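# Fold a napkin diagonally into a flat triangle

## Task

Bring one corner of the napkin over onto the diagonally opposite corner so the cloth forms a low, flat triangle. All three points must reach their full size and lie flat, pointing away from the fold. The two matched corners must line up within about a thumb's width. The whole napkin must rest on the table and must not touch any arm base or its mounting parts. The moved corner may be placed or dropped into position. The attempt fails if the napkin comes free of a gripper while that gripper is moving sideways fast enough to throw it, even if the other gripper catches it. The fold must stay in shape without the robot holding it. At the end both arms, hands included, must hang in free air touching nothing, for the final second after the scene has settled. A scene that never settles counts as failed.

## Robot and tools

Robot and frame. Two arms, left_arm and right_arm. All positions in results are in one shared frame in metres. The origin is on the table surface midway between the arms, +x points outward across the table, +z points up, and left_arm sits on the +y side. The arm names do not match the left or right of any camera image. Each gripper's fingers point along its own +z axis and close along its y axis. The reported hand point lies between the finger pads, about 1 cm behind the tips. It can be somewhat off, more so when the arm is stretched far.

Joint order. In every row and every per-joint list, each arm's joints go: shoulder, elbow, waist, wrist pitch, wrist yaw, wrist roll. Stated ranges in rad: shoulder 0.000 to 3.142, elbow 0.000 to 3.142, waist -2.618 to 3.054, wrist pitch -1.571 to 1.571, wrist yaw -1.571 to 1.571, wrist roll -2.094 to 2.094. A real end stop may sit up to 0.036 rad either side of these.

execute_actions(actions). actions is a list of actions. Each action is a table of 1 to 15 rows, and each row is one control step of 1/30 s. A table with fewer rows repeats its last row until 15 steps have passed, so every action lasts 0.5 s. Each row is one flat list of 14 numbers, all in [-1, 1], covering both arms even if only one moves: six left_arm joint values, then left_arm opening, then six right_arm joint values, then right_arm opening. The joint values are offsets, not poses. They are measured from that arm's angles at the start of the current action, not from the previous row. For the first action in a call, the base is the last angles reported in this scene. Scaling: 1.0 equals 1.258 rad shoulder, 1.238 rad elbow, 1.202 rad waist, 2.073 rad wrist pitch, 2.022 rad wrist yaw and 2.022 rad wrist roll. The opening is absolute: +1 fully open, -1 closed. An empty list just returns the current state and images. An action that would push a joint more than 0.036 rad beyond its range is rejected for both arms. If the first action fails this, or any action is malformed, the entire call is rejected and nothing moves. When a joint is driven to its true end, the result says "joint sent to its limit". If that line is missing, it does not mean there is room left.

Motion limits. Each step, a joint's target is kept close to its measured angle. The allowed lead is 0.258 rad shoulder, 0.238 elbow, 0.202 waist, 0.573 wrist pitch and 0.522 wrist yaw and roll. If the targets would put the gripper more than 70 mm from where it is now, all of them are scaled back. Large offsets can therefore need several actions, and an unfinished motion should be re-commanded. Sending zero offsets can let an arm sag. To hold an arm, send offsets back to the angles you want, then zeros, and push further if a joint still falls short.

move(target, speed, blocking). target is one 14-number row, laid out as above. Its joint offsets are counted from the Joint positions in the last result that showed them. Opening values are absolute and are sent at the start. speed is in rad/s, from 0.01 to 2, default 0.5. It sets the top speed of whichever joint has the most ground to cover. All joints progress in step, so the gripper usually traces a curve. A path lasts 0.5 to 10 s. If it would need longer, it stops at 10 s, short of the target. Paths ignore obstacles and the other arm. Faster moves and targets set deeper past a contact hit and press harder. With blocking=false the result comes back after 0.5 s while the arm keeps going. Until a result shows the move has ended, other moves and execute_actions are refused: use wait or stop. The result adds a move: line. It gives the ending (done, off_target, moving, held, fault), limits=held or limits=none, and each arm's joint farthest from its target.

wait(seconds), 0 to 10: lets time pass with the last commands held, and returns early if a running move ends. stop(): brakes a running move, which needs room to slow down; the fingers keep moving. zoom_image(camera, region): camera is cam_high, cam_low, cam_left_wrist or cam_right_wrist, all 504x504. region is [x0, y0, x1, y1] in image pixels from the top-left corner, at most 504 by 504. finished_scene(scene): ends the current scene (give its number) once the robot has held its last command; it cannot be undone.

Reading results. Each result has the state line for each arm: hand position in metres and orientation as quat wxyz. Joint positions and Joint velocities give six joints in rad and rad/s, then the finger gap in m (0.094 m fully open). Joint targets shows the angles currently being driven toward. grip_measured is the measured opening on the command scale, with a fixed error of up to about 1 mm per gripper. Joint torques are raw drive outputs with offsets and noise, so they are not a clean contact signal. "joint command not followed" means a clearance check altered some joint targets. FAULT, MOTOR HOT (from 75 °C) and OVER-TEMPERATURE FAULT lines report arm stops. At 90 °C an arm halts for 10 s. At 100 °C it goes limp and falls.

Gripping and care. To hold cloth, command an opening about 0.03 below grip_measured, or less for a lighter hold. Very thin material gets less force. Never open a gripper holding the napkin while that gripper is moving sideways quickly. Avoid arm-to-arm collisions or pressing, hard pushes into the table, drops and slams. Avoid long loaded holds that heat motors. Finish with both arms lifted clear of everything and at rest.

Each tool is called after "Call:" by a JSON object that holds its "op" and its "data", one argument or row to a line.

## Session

Call:
{"op": "execute_actions", "data": {
  "actions": []
}}

Scene clock: 0.00 s.
left_arm: end_effector_position=(+0.3538, +0.3678, +0.4058) grip_measured=+1.000 end_effector_quat_wxyz=(+0.705, +0.007, +0.709, +0.001) | right_arm: end_effector_position=(+0.4195, -0.1298, +0.1431) grip_measured=-0.975 end_effector_quat_wxyz=(+0.309, -0.192, +0.929, +0.063)
Joint names: [shoulder, elbow, waist, wrist pitch, wrist yaw, wrist roll]
Joint positions: left_arm=[ 1.036  1.043  0.003 -0.013 -0.004  0.01   0.094] | right_arm=[ 1.556  1.155  0.254 -0.531 -0.067 -0.092  0.001]
Joint velocities: left_arm=[ 0.022 -0.027 -0.002 -0.007  0.051  0.037  0.   ] | right_arm=[-0.002 -0.007  0.002 -0.022  0.022 -0.007 -0.   ]
Joint torques (N m, as the arm reports them, + toward a larger angle): no reading
Motor temperatures (°C, as the motors report them): left_arm=[28 27 26 29 27 28] | right_arm=[29 28 30 28 28 27]
Joint targets: left_arm=[1.026 1.059 0.003 0.001 -0.004 0.008] | right_arm=[1.541 1.171 0.254 -0.520 -0.071 -0.091]

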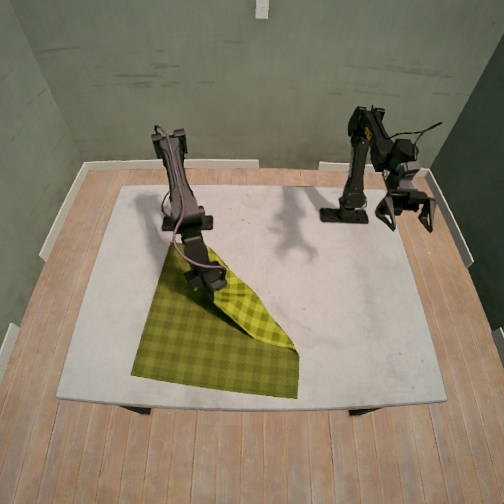

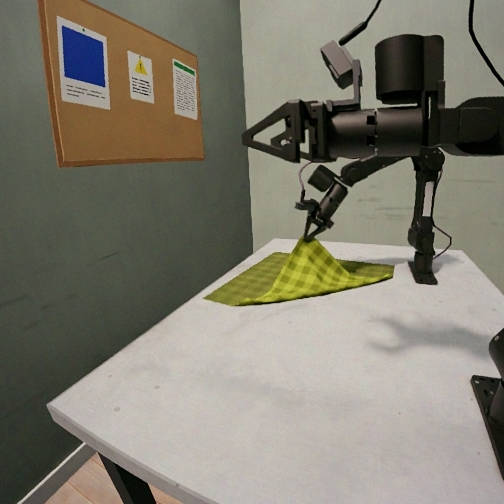

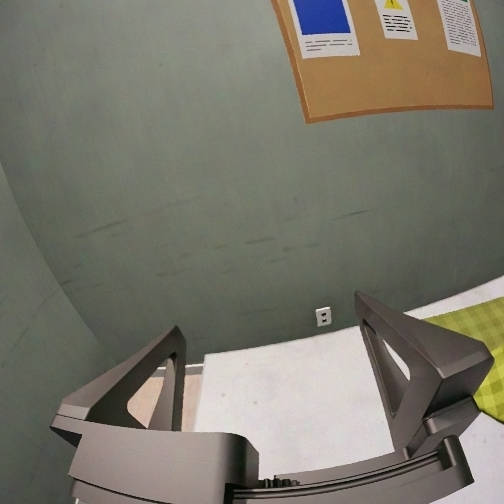

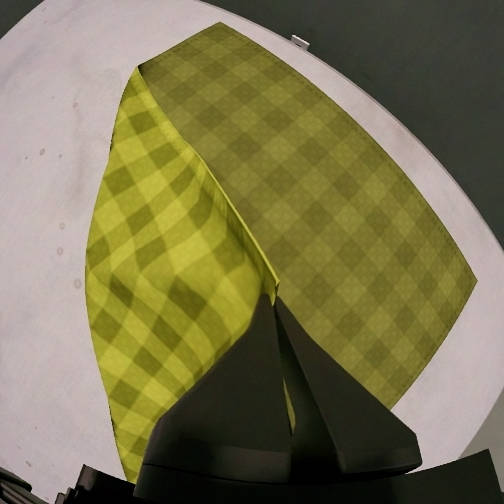

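Call:
{"op": "move", "data": {
  "target": [0,0,0,0,0,0,1, 0.338,0.36,-0.3,-0.005,-0.075,-0.05,-1],
  "speed": 0.25
}}

Scene clock: 5.23 s.
left_arm: end_effector_position=(+0.3538, +0.3678, +0.4043) grip_measured=+1.000 end_effector_quat_wxyz=(+0.703, +0.007, +0.712, +0.001) | right_arm: end_effector_position=(+0.5444, -0.2585, +0.1145) grip_measured=-0.975 end_effector_quat_wxyz=(+0.310, -0.087, +0.945, +0.058)
Joint names: [shoulder, elbow, waist, wrist pitch, wrist yaw, wrist roll]
Joint positions: left_arm=[ 1.036  1.043  0.003 -0.019 -0.004  0.01   0.094] | right_arm=[ 1.986  1.565 -0.104 -0.538 -0.203 -0.186  0.001]
Joint velocities: left_arm=[ 0.017 -0.012 -0.002  0.037  0.037 -0.007  0.   ] | right_arm=[ 0.017 -0.002  0.012 -0.022  0.022  0.037  0.001]
Joint torques (N m, as the arm reports them, + toward a larger angle): left_arm=[-2.26  6.31 -0.01  1.63  0.    0.03] | right_arm=[-10.94  11.6   -0.15   1.31  -0.22  -0.11]
Motor temperatures (°C, as the motors report them): left_arm=[28 27 26 30 27 28] | right_arm=[30 29 30 29 28 27]
Joint targets: left_arm=[1.036 1.043 0.003 -0.013 -0.004 0.010] | right_arm=[1.982 1.601 -0.106 -0.541 -0.219 -0.193]
move: off_target (right_arm); limits=none; left_arm: farthest joint: the wrist pitch, 0.006 radians from its target (0.000 radians at the start); right_arm: farthest joint: the elbow, 0.035 radians from its target (0.445 radians at the start)

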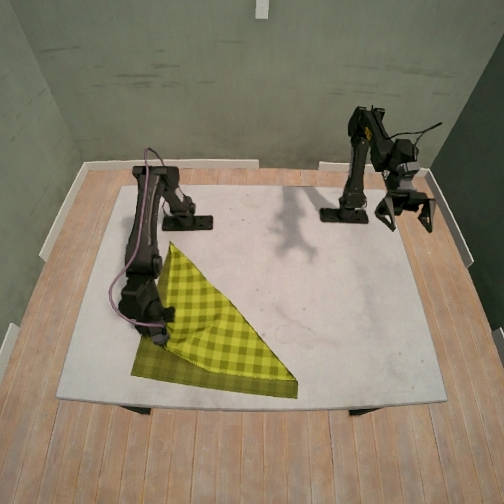

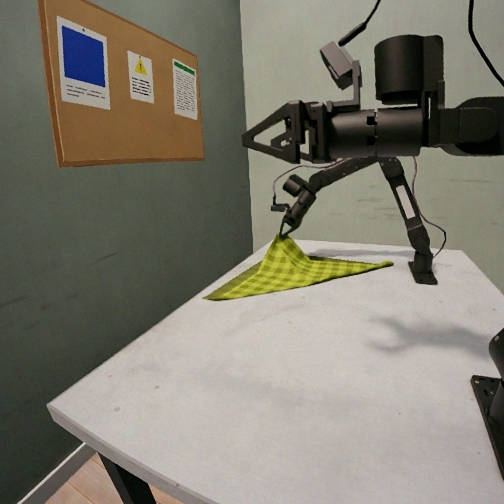

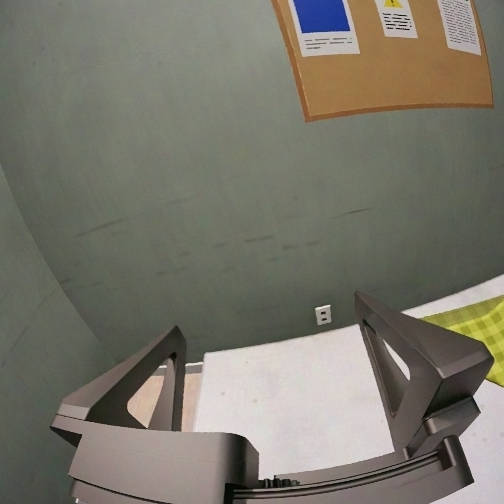

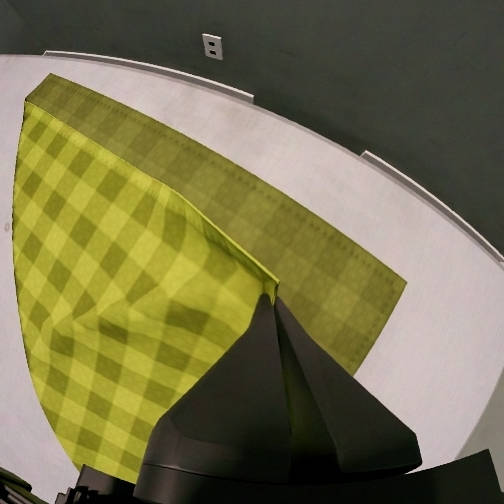

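Call:
{"op": "move", "data": {
  "target": [0,0,0,0,0,0,1, 0.144,0.133,-0.123,0,-0.008,-0.02,-1],
  "speed": 0.15
}}

Call:
{"op": "zoom_image", "data": {
  "camera": "cam_high",
  "region": [100, 220, 320, 410]
}}

Call:
{"op": "zoom_image", "data": {
  "camera": "cam_low",
  "region": [190, 210, 410, 320]
}}

Scene clock: 9.23 s.
left_arm: end_effector_position=(+0.3538, +0.3678, +0.4028) grip_measured=+1.000 end_effector_quat_wxyz=(+0.701, +0.007, +0.714, +0.001) | right_arm: end_effector_position=(+0.5671, -0.3385, +0.0693) grip_measured=-0.975 end_effector_quat_wxyz=(+0.287, -0.032, +0.957, +0.038)
Joint names: [shoulder, elbow, waist, wrist pitch, wrist yaw, wrist roll]
Joint positions: left_arm=[ 1.036  1.043  0.003 -0.025 -0.004  0.01   0.094] | right_arm=[ 2.172  1.695 -0.249 -0.539 -0.204 -0.218  0.001]
Joint velocities: left_arm=[ 0.002 -0.007 -0.017 -0.007 -0.007  0.081  0.   ] | right_arm=[ 0.002 -0.027  0.007  0.051  0.007 -0.037  0.   ]
Joint torques (N m, as the arm reports them, + toward a larger angle): left_arm=[-2.23  6.31 -0.08  1.6   0.    0.01] | right_arm=[-12.29  11.39  -0.31   1.28  -0.22  -0.12]
Motor temperatures (°C, as the motors report them): left_arm=[28 28 26 31 27 28] | right_arm=[31 30 30 30 28 27]
Joint targets: left_arm=[1.036 1.043 0.003 -0.019 -0.004 0.010] | right_arm=[2.167 1.730 -0.252 -0.537 -0.219 -0.226]
move: off_target (right_arm); limits=none; left_arm: farthest joint: the wrist pitch, 0.006 radians from its target (0.000 radians at the start); right_arm: farthest joint: the elbow, 0.034 radians from its target (0.164 radians at the start)

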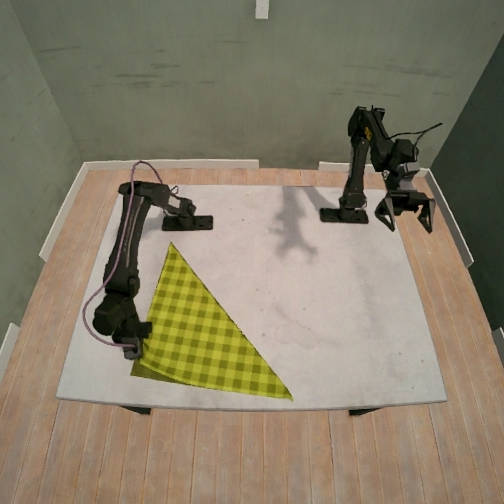

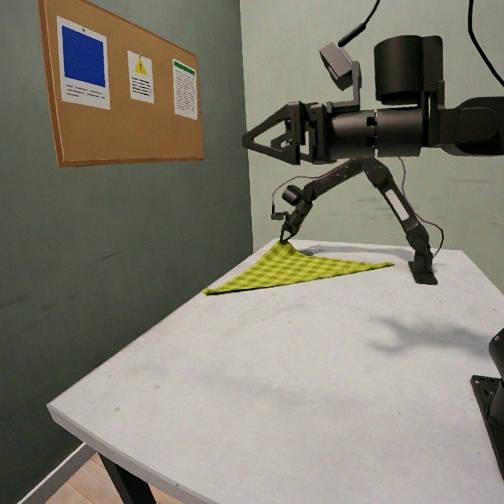

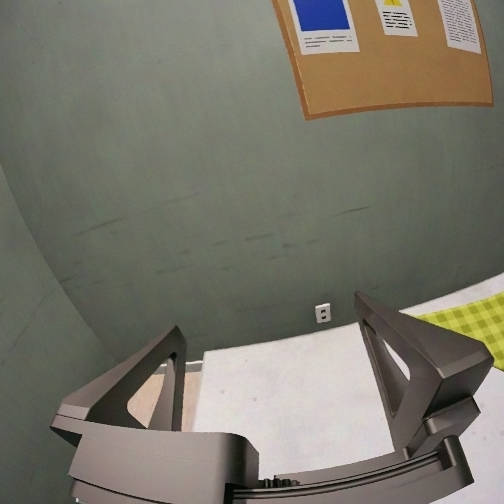

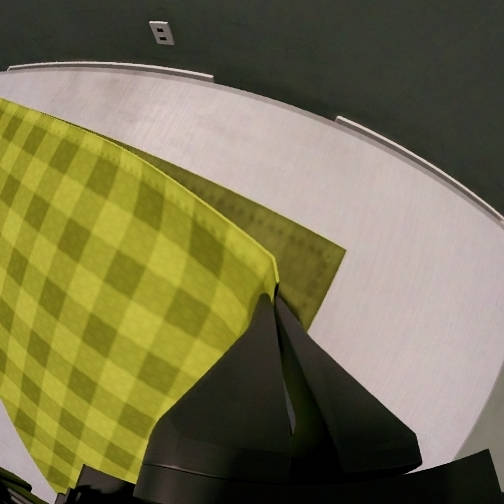

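Region (100, 220, 320, 410) of cam_high's 504x504 image, scaled by 2.291, with more detail than that image has; it fills the top 435 rows of this view, and the rest is white.

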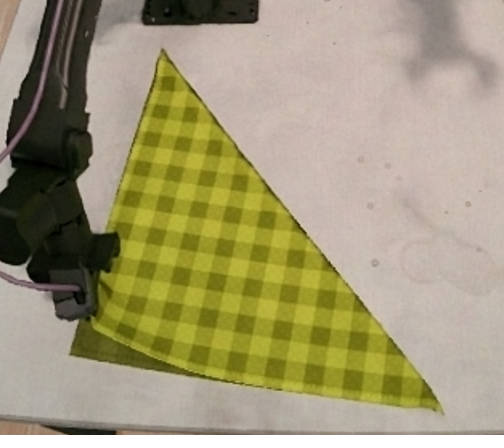

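Region (190, 210, 410, 320) of cam_low's 504x504 image, scaled by 2.291, with more detail than that image has.

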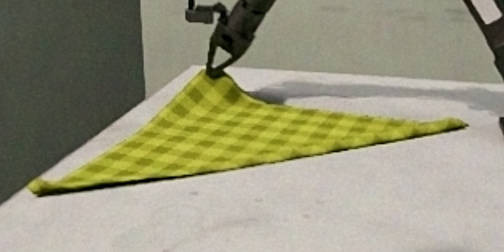

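Call:
{"op": "move", "data": {
  "target": [0,0,0,0,0,0,1, 0.11,0.121,0.016,0,-0.008,-0.004,-1],
  "speed": 0.1
}}

Call:
{"op": "zoom_image", "data": {
  "camera": "cam_high",
  "region": [100, 220, 320, 410]
}}

Call:
{"op": "zoom_image", "data": {
  "camera": "cam_low",
  "region": [190, 210, 410, 320]
}}

Scene clock: 15.00 s.
left_arm: end_effector_position=(+0.3537, +0.3678, +0.4013) grip_measured=+1.000 end_effector_quat_wxyz=(+0.698, +0.007, +0.716, +0.001) | right_arm: end_effector_position=(+0.5897, -0.3369, +0.0367) grip_measured=-0.975 end_effector_quat_wxyz=(+0.275, -0.036, +0.960, +0.042)
Joint names: [shoulder, elbow, waist, wrist pitch, wrist yaw, wrist roll]
Joint positions: left_arm=[ 1.036  1.043  0.003 -0.031 -0.004  0.01   0.094] | right_arm=[ 2.313  1.812 -0.237 -0.54  -0.204 -0.219  0.001]
Joint velocities: left_arm=[-0.002  0.002  0.002  0.037 -0.037  0.007  0.   ] | right_arm=[-0.012 -0.007 -0.002  0.022 -0.037 -0.037 -0.001]
Joint torques (N m, as the arm reports them, + toward a larger angle): left_arm=[-2.2   6.29 -0.02  1.61  0.01  0.02] | right_arm=[-13.14  11.13   0.86   1.23  -0.22  -0.1 ]
Motor temperatures (°C, as the motors report them): left_arm=[28 28 26 32 27 28] | right_arm=[33 31 30 30 28 27]
Joint targets: left_arm=[1.036 1.043 0.003 -0.025 -0.004 0.010] | right_arm=[2.310 1.845 -0.229 -0.539 -0.220 -0.226]
move: off_target (right_arm); limits=none; left_arm: farthest joint: the wrist pitch, 0.006 radians from its target (0.000 radians at the start); right_arm: farthest joint: the elbow, 0.033 radians from its target (0.149 radians at the start)

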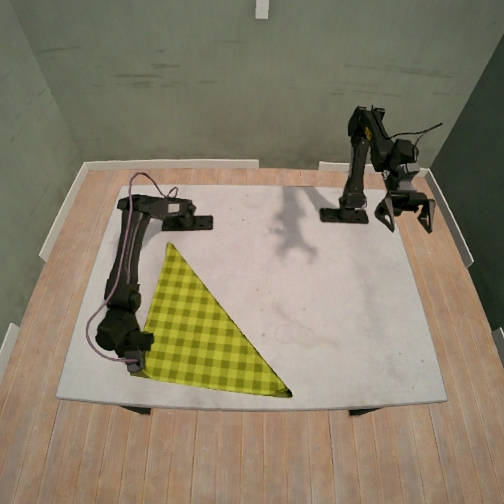

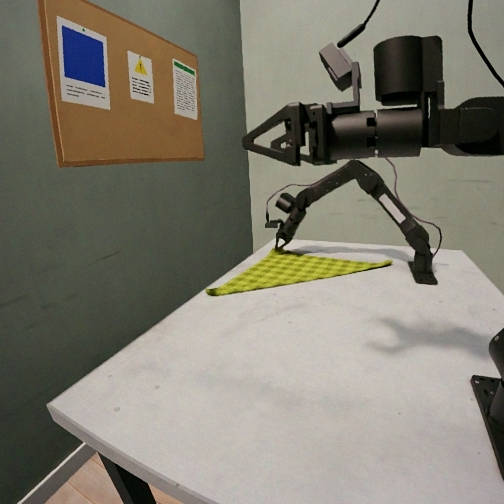

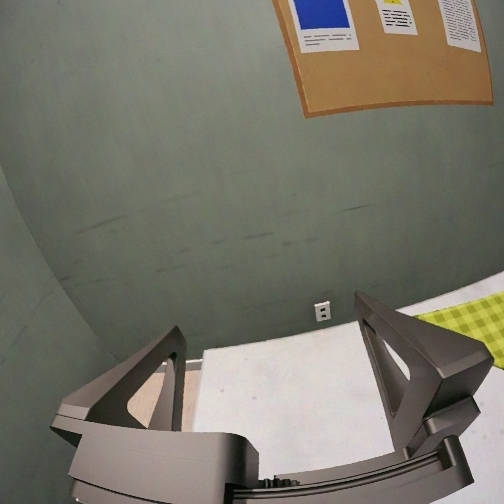

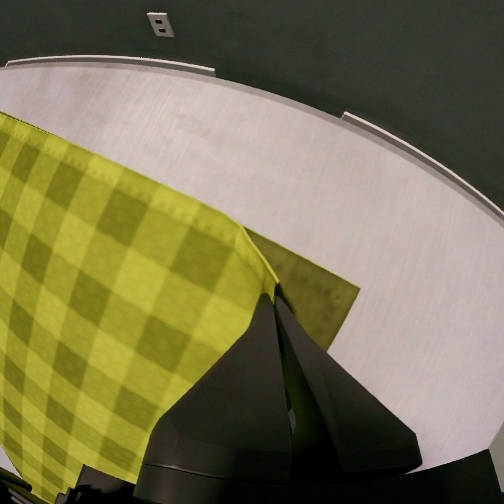

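Region (100, 220, 320, 410) of cam_high's 504x504 image, scaled by 2.291, with more detail than that image has; it fills the top 435 rows of this view, and the rest is white.

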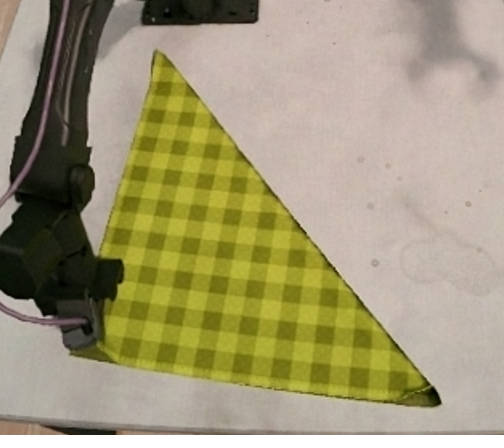

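Region (190, 210, 410, 320) of cam_low's 504x504 image, scaled by 2.291, with more detail than that image has.

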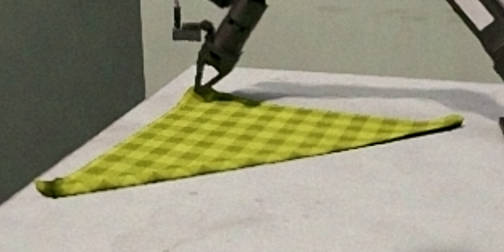

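Call:
{"op": "move", "data": {
  "target": [0,0,0,0,0,0,1, -0.012,0.012,-0.015,0,-0.008,-0.004,-1],
  "speed": 0.05
}}

Call:
{"op": "move", "data": {
  "target": [0,0,0,0,0,0,1, -0.002,0.02,0,0,-0.008,-0.004,0.3],
  "speed": 0.05
}}

Call:
{"op": "zoom_image", "data": {
  "camera": "cam_high",
  "region": [100, 220, 320, 410]
}}

Scene clock: 19.00 s.
left_arm: end_effector_position=(+0.3537, +0.3678, +0.3998) grip_measured=+1.000 end_effector_quat_wxyz=(+0.696, +0.007, +0.718, +0.001) | right_arm: end_effector_position=(+0.5888, -0.3435, +0.0367) grip_measured=-0.975 end_effector_quat_wxyz=(+0.275, -0.031, +0.960, +0.041)
Joint names: [shoulder, elbow, waist, wrist pitch, wrist yaw, wrist roll]
Joint positions: left_arm=[ 1.036  1.043  0.003 -0.037 -0.004  0.01   0.094] | right_arm=[ 2.313  1.812 -0.249 -0.54  -0.204 -0.219  0.001]
Joint velocities: left_arm=[-0.007  0.007  0.012  0.007 -0.007 -0.007  0.   ] | right_arm=[-0.037 -0.012  0.002  0.037  0.037  0.022 -0.001]
Joint torques (N m, as the arm reports them, + toward a larger angle): left_arm=[-2.22  6.28 -0.06  1.61  0.    0.  ] | right_arm=[-14.03   9.58  -0.6    1.22  -0.22  -0.11]
Motor temperatures (°C, as the motors report them): left_arm=[28 28 26 32 27 28] | right_arm=[34 31 30 30 28 27]
Joint targets: left_arm=[1.036 1.043 0.003 -0.031 -0.004 0.010] | right_arm=[2.298 1.827 -0.256 -0.540 -0.220 -0.227]
move: done; limits=none; left_arm: farthest joint: the wrist pitch, 0.006 radians from its target (0.000 radians at the start); right_arm: farthest joint: the shoulder, 0.016 radians from its target (0.016 radians at the start)

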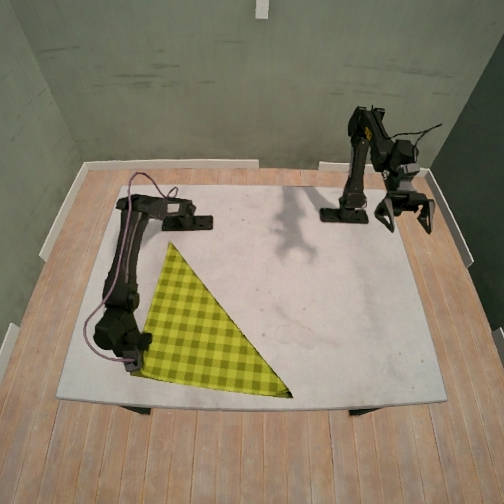

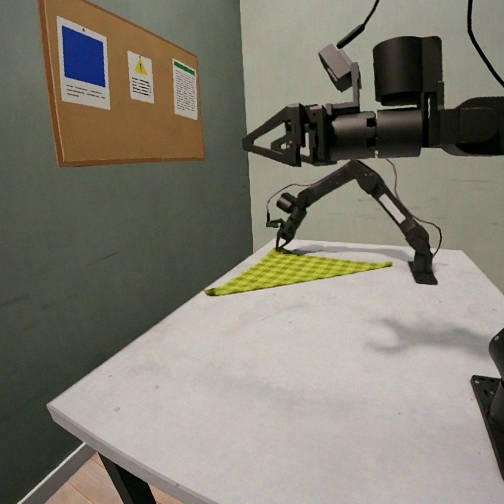

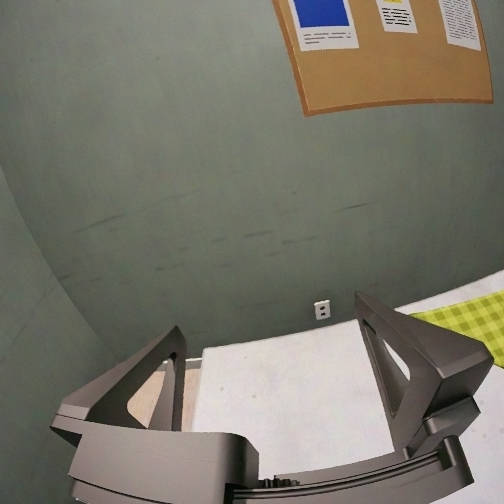

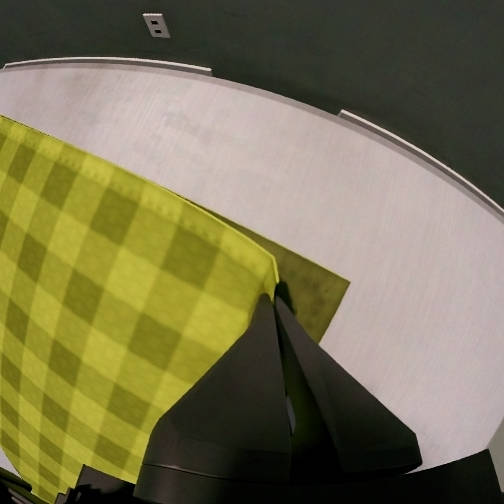

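Scene clock: 19.73 s.
left_arm: end_effector_position=(+0.3536, +0.3678, +0.3983) grip_measured=+1.000 end_effector_quat_wxyz=(+0.694, +0.007, +0.720, +0.001) | right_arm: end_effector_position=(+0.5888, -0.3435, +0.0367) grip_measured=+0.298 end_effector_quat_wxyz=(+0.275, -0.031, +0.960, +0.040)
Joint names: [shoulder, elbow, waist, wrist pitch, wrist yaw, wrist roll]
Joint positions: left_arm=[ 1.036  1.043  0.003 -0.043 -0.004  0.01   0.094] | right_arm=[ 2.313  1.812 -0.249 -0.54  -0.204 -0.22   0.061]
Joint velocities: left_arm=[-0.002 -0.007  0.012 -0.037  0.022 -0.022  0.   ] | right_arm=[ 0.007 -0.002 -0.012  0.022 -0.066  0.037  0.   ]
Joint torques (N m, as the arm reports them, + toward a larger angle): left_arm=[-2.24  6.28 -0.09  1.61  0.    0.  ] | right_arm=[-13.09  10.44   0.02   1.22  -0.22  -0.1 ]
Motor temperatures (°C, as the motors report them): left_arm=[28 29 26 32 27 28] | right_arm=[34 31 30 30 28 27]
Joint targets: left_arm=[1.036 1.043 0.003 -0.037 -0.004 0.010] | right_arm=[2.311 1.837 -0.249 -0.540 -0.220 -0.228]
move: off_target (right_arm); limits=none; left_arm: farthest joint: the wrist pitch, 0.006 radians from its target (0.000 radians at the start); right_arm: farthest joint: the elbow, 0.025 radians from its target (0.025 radians at the start)

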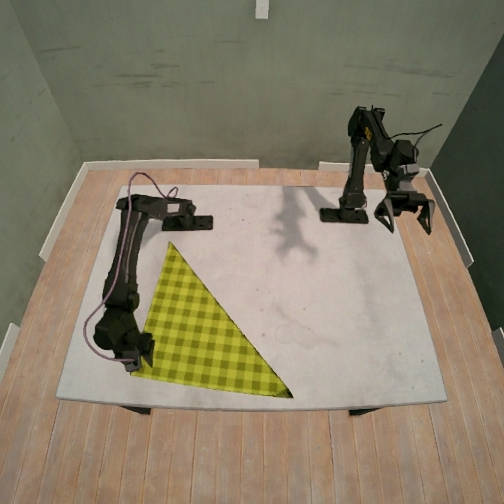

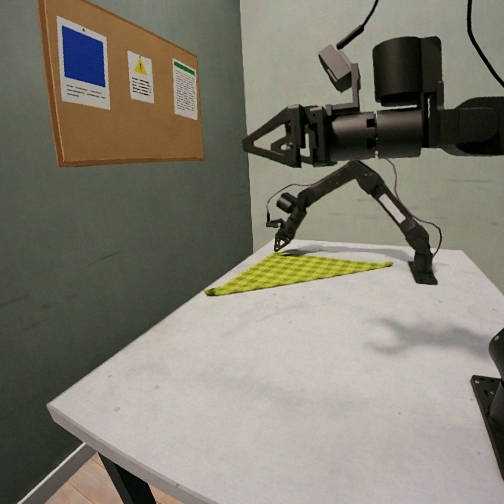

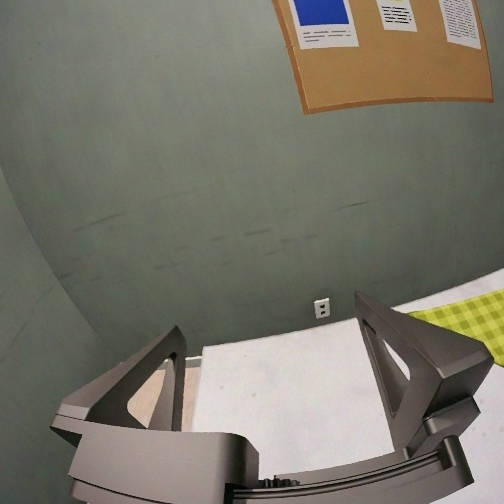

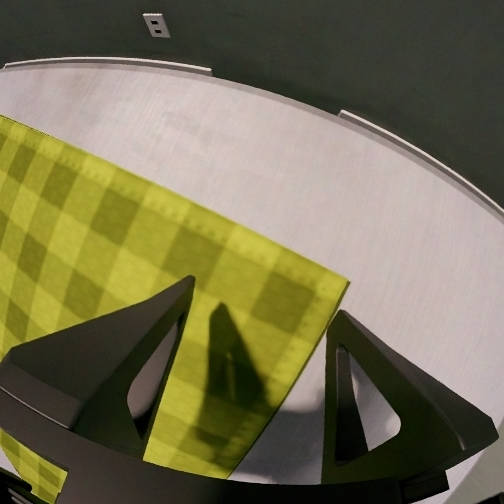

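Region (100, 220, 320, 410) of cam_high's 504x504 image, scaled by 2.291, with more detail than that image has; it fills the top 435 rows of this view, and the rest is white.

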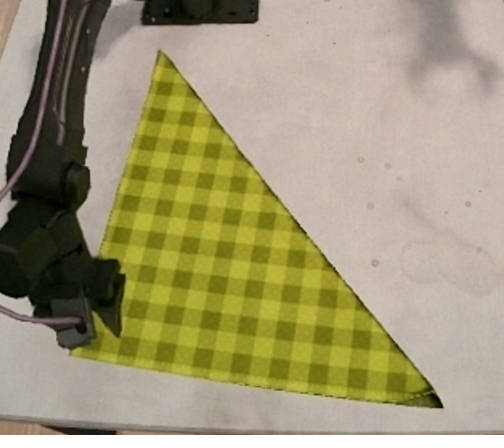

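The corners match. I'll lift the arm, then check the right point.

Call:
{"op": "move", "data": {
  "target": [0,0,0,0,0,0,1, -0.2,0.025,0,0,0,0,0.3],
  "speed": 0.3
}}

Call:
{"op": "zoom_image", "data": {
  "camera": "cam_high",
  "region": [250, 360, 320, 415]
}}

Call:
{"op": "zoom_image", "data": {
  "camera": "cam_low",
  "region": [190, 265, 270, 310]
}}

Scene clock: 22.27 s.
left_arm: end_effector_position=(+0.3536, +0.3678, +0.3968) grip_measured=+1.000 end_effector_quat_wxyz=(+0.692, +0.007, +0.722, +0.001) | right_arm: end_effector_position=(+0.5929, -0.3445, +0.1594) grip_measured=+0.298 end_effector_quat_wxyz=(+0.377, -0.041, +0.925, +0.014)
Joint names: [shoulder, elbow, waist, wrist pitch, wrist yaw, wrist roll]
Joint positions: left_arm=[ 1.036  1.043  0.003 -0.049 -0.004  0.01   0.094] | right_arm=[ 2.09   1.812 -0.249 -0.542 -0.203 -0.22   0.061]
Joint velocities: left_arm=[ 0.007 -0.012 -0.002 -0.022 -0.051  0.007  0.   ] | right_arm=[ 0.007  0.012 -0.017 -0.037 -0.007  0.051 -0.   ]
Joint torques (N m, as the arm reports them, + toward a larger angle): left_arm=[-2.25  6.32  0.02  1.6   0.    0.01] | right_arm=[-13.76  11.49   0.03   1.57  -0.07  -0.02]
Motor temperatures (°C, as the motors report them): left_arm=[28 29 26 33 27 28] | right_arm=[35 31 30 31 28 27]
Joint targets: left_arm=[1.036 1.043 0.003 -0.043 -0.004 0.010] | right_arm=[2.062 1.843 -0.249 -0.540 -0.205 -0.220]
move: off_target (right_arm); limits=none; left_arm: farthest joint: the wrist pitch, 0.006 radians from its target (0.000 radians at the start); right_arm: farthest joint: the elbow, 0.031 radians from its target (0.031 radians at the start)

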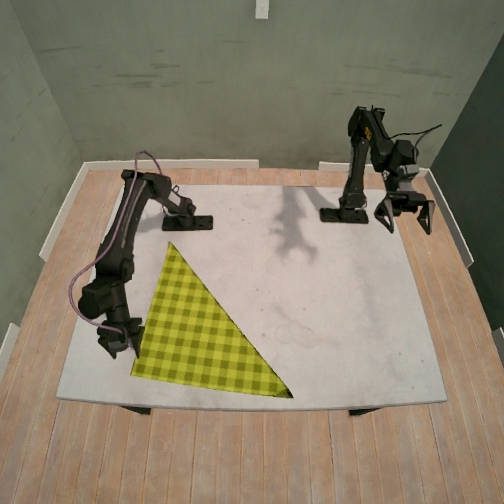

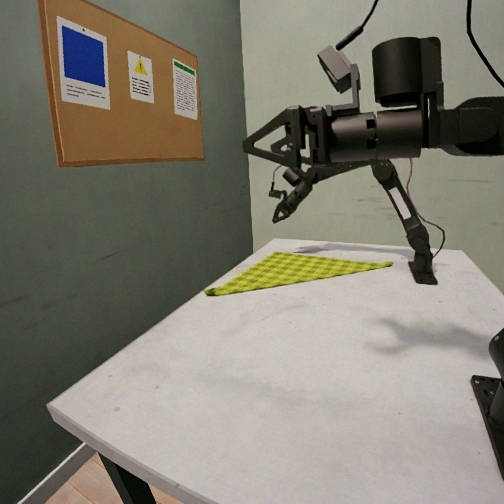

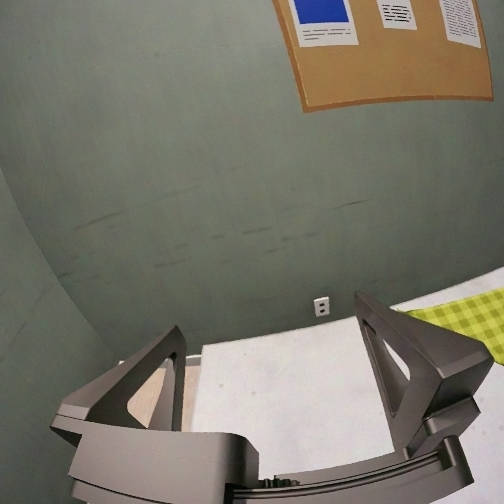

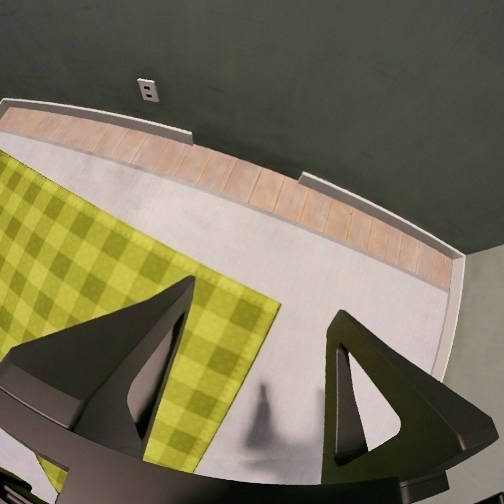

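Region (250, 360, 320, 415) of cam_high's 504x504 image, scaled by 7.200, with more detail than that image has; it fills the top 396 rows of this view, and the rest is white.

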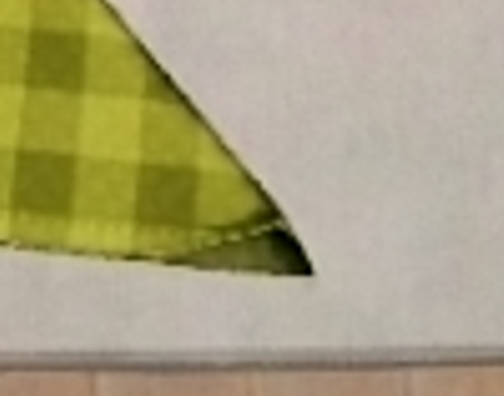

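Region (190, 265, 270, 310) of cam_low's 504x504 image, scaled by 6.300, with more detail than that image has; it fills the top 284 rows of this view, and the rest is white.

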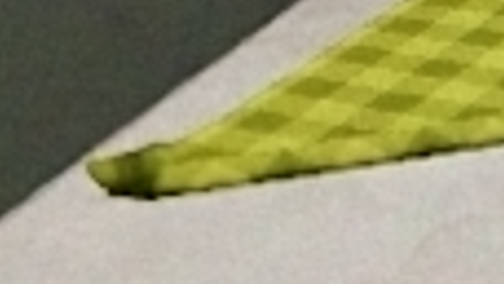

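Call:
{"op": "finished_scene", "data": {
  "scene": 2
}}

The scene is finished: the task was done.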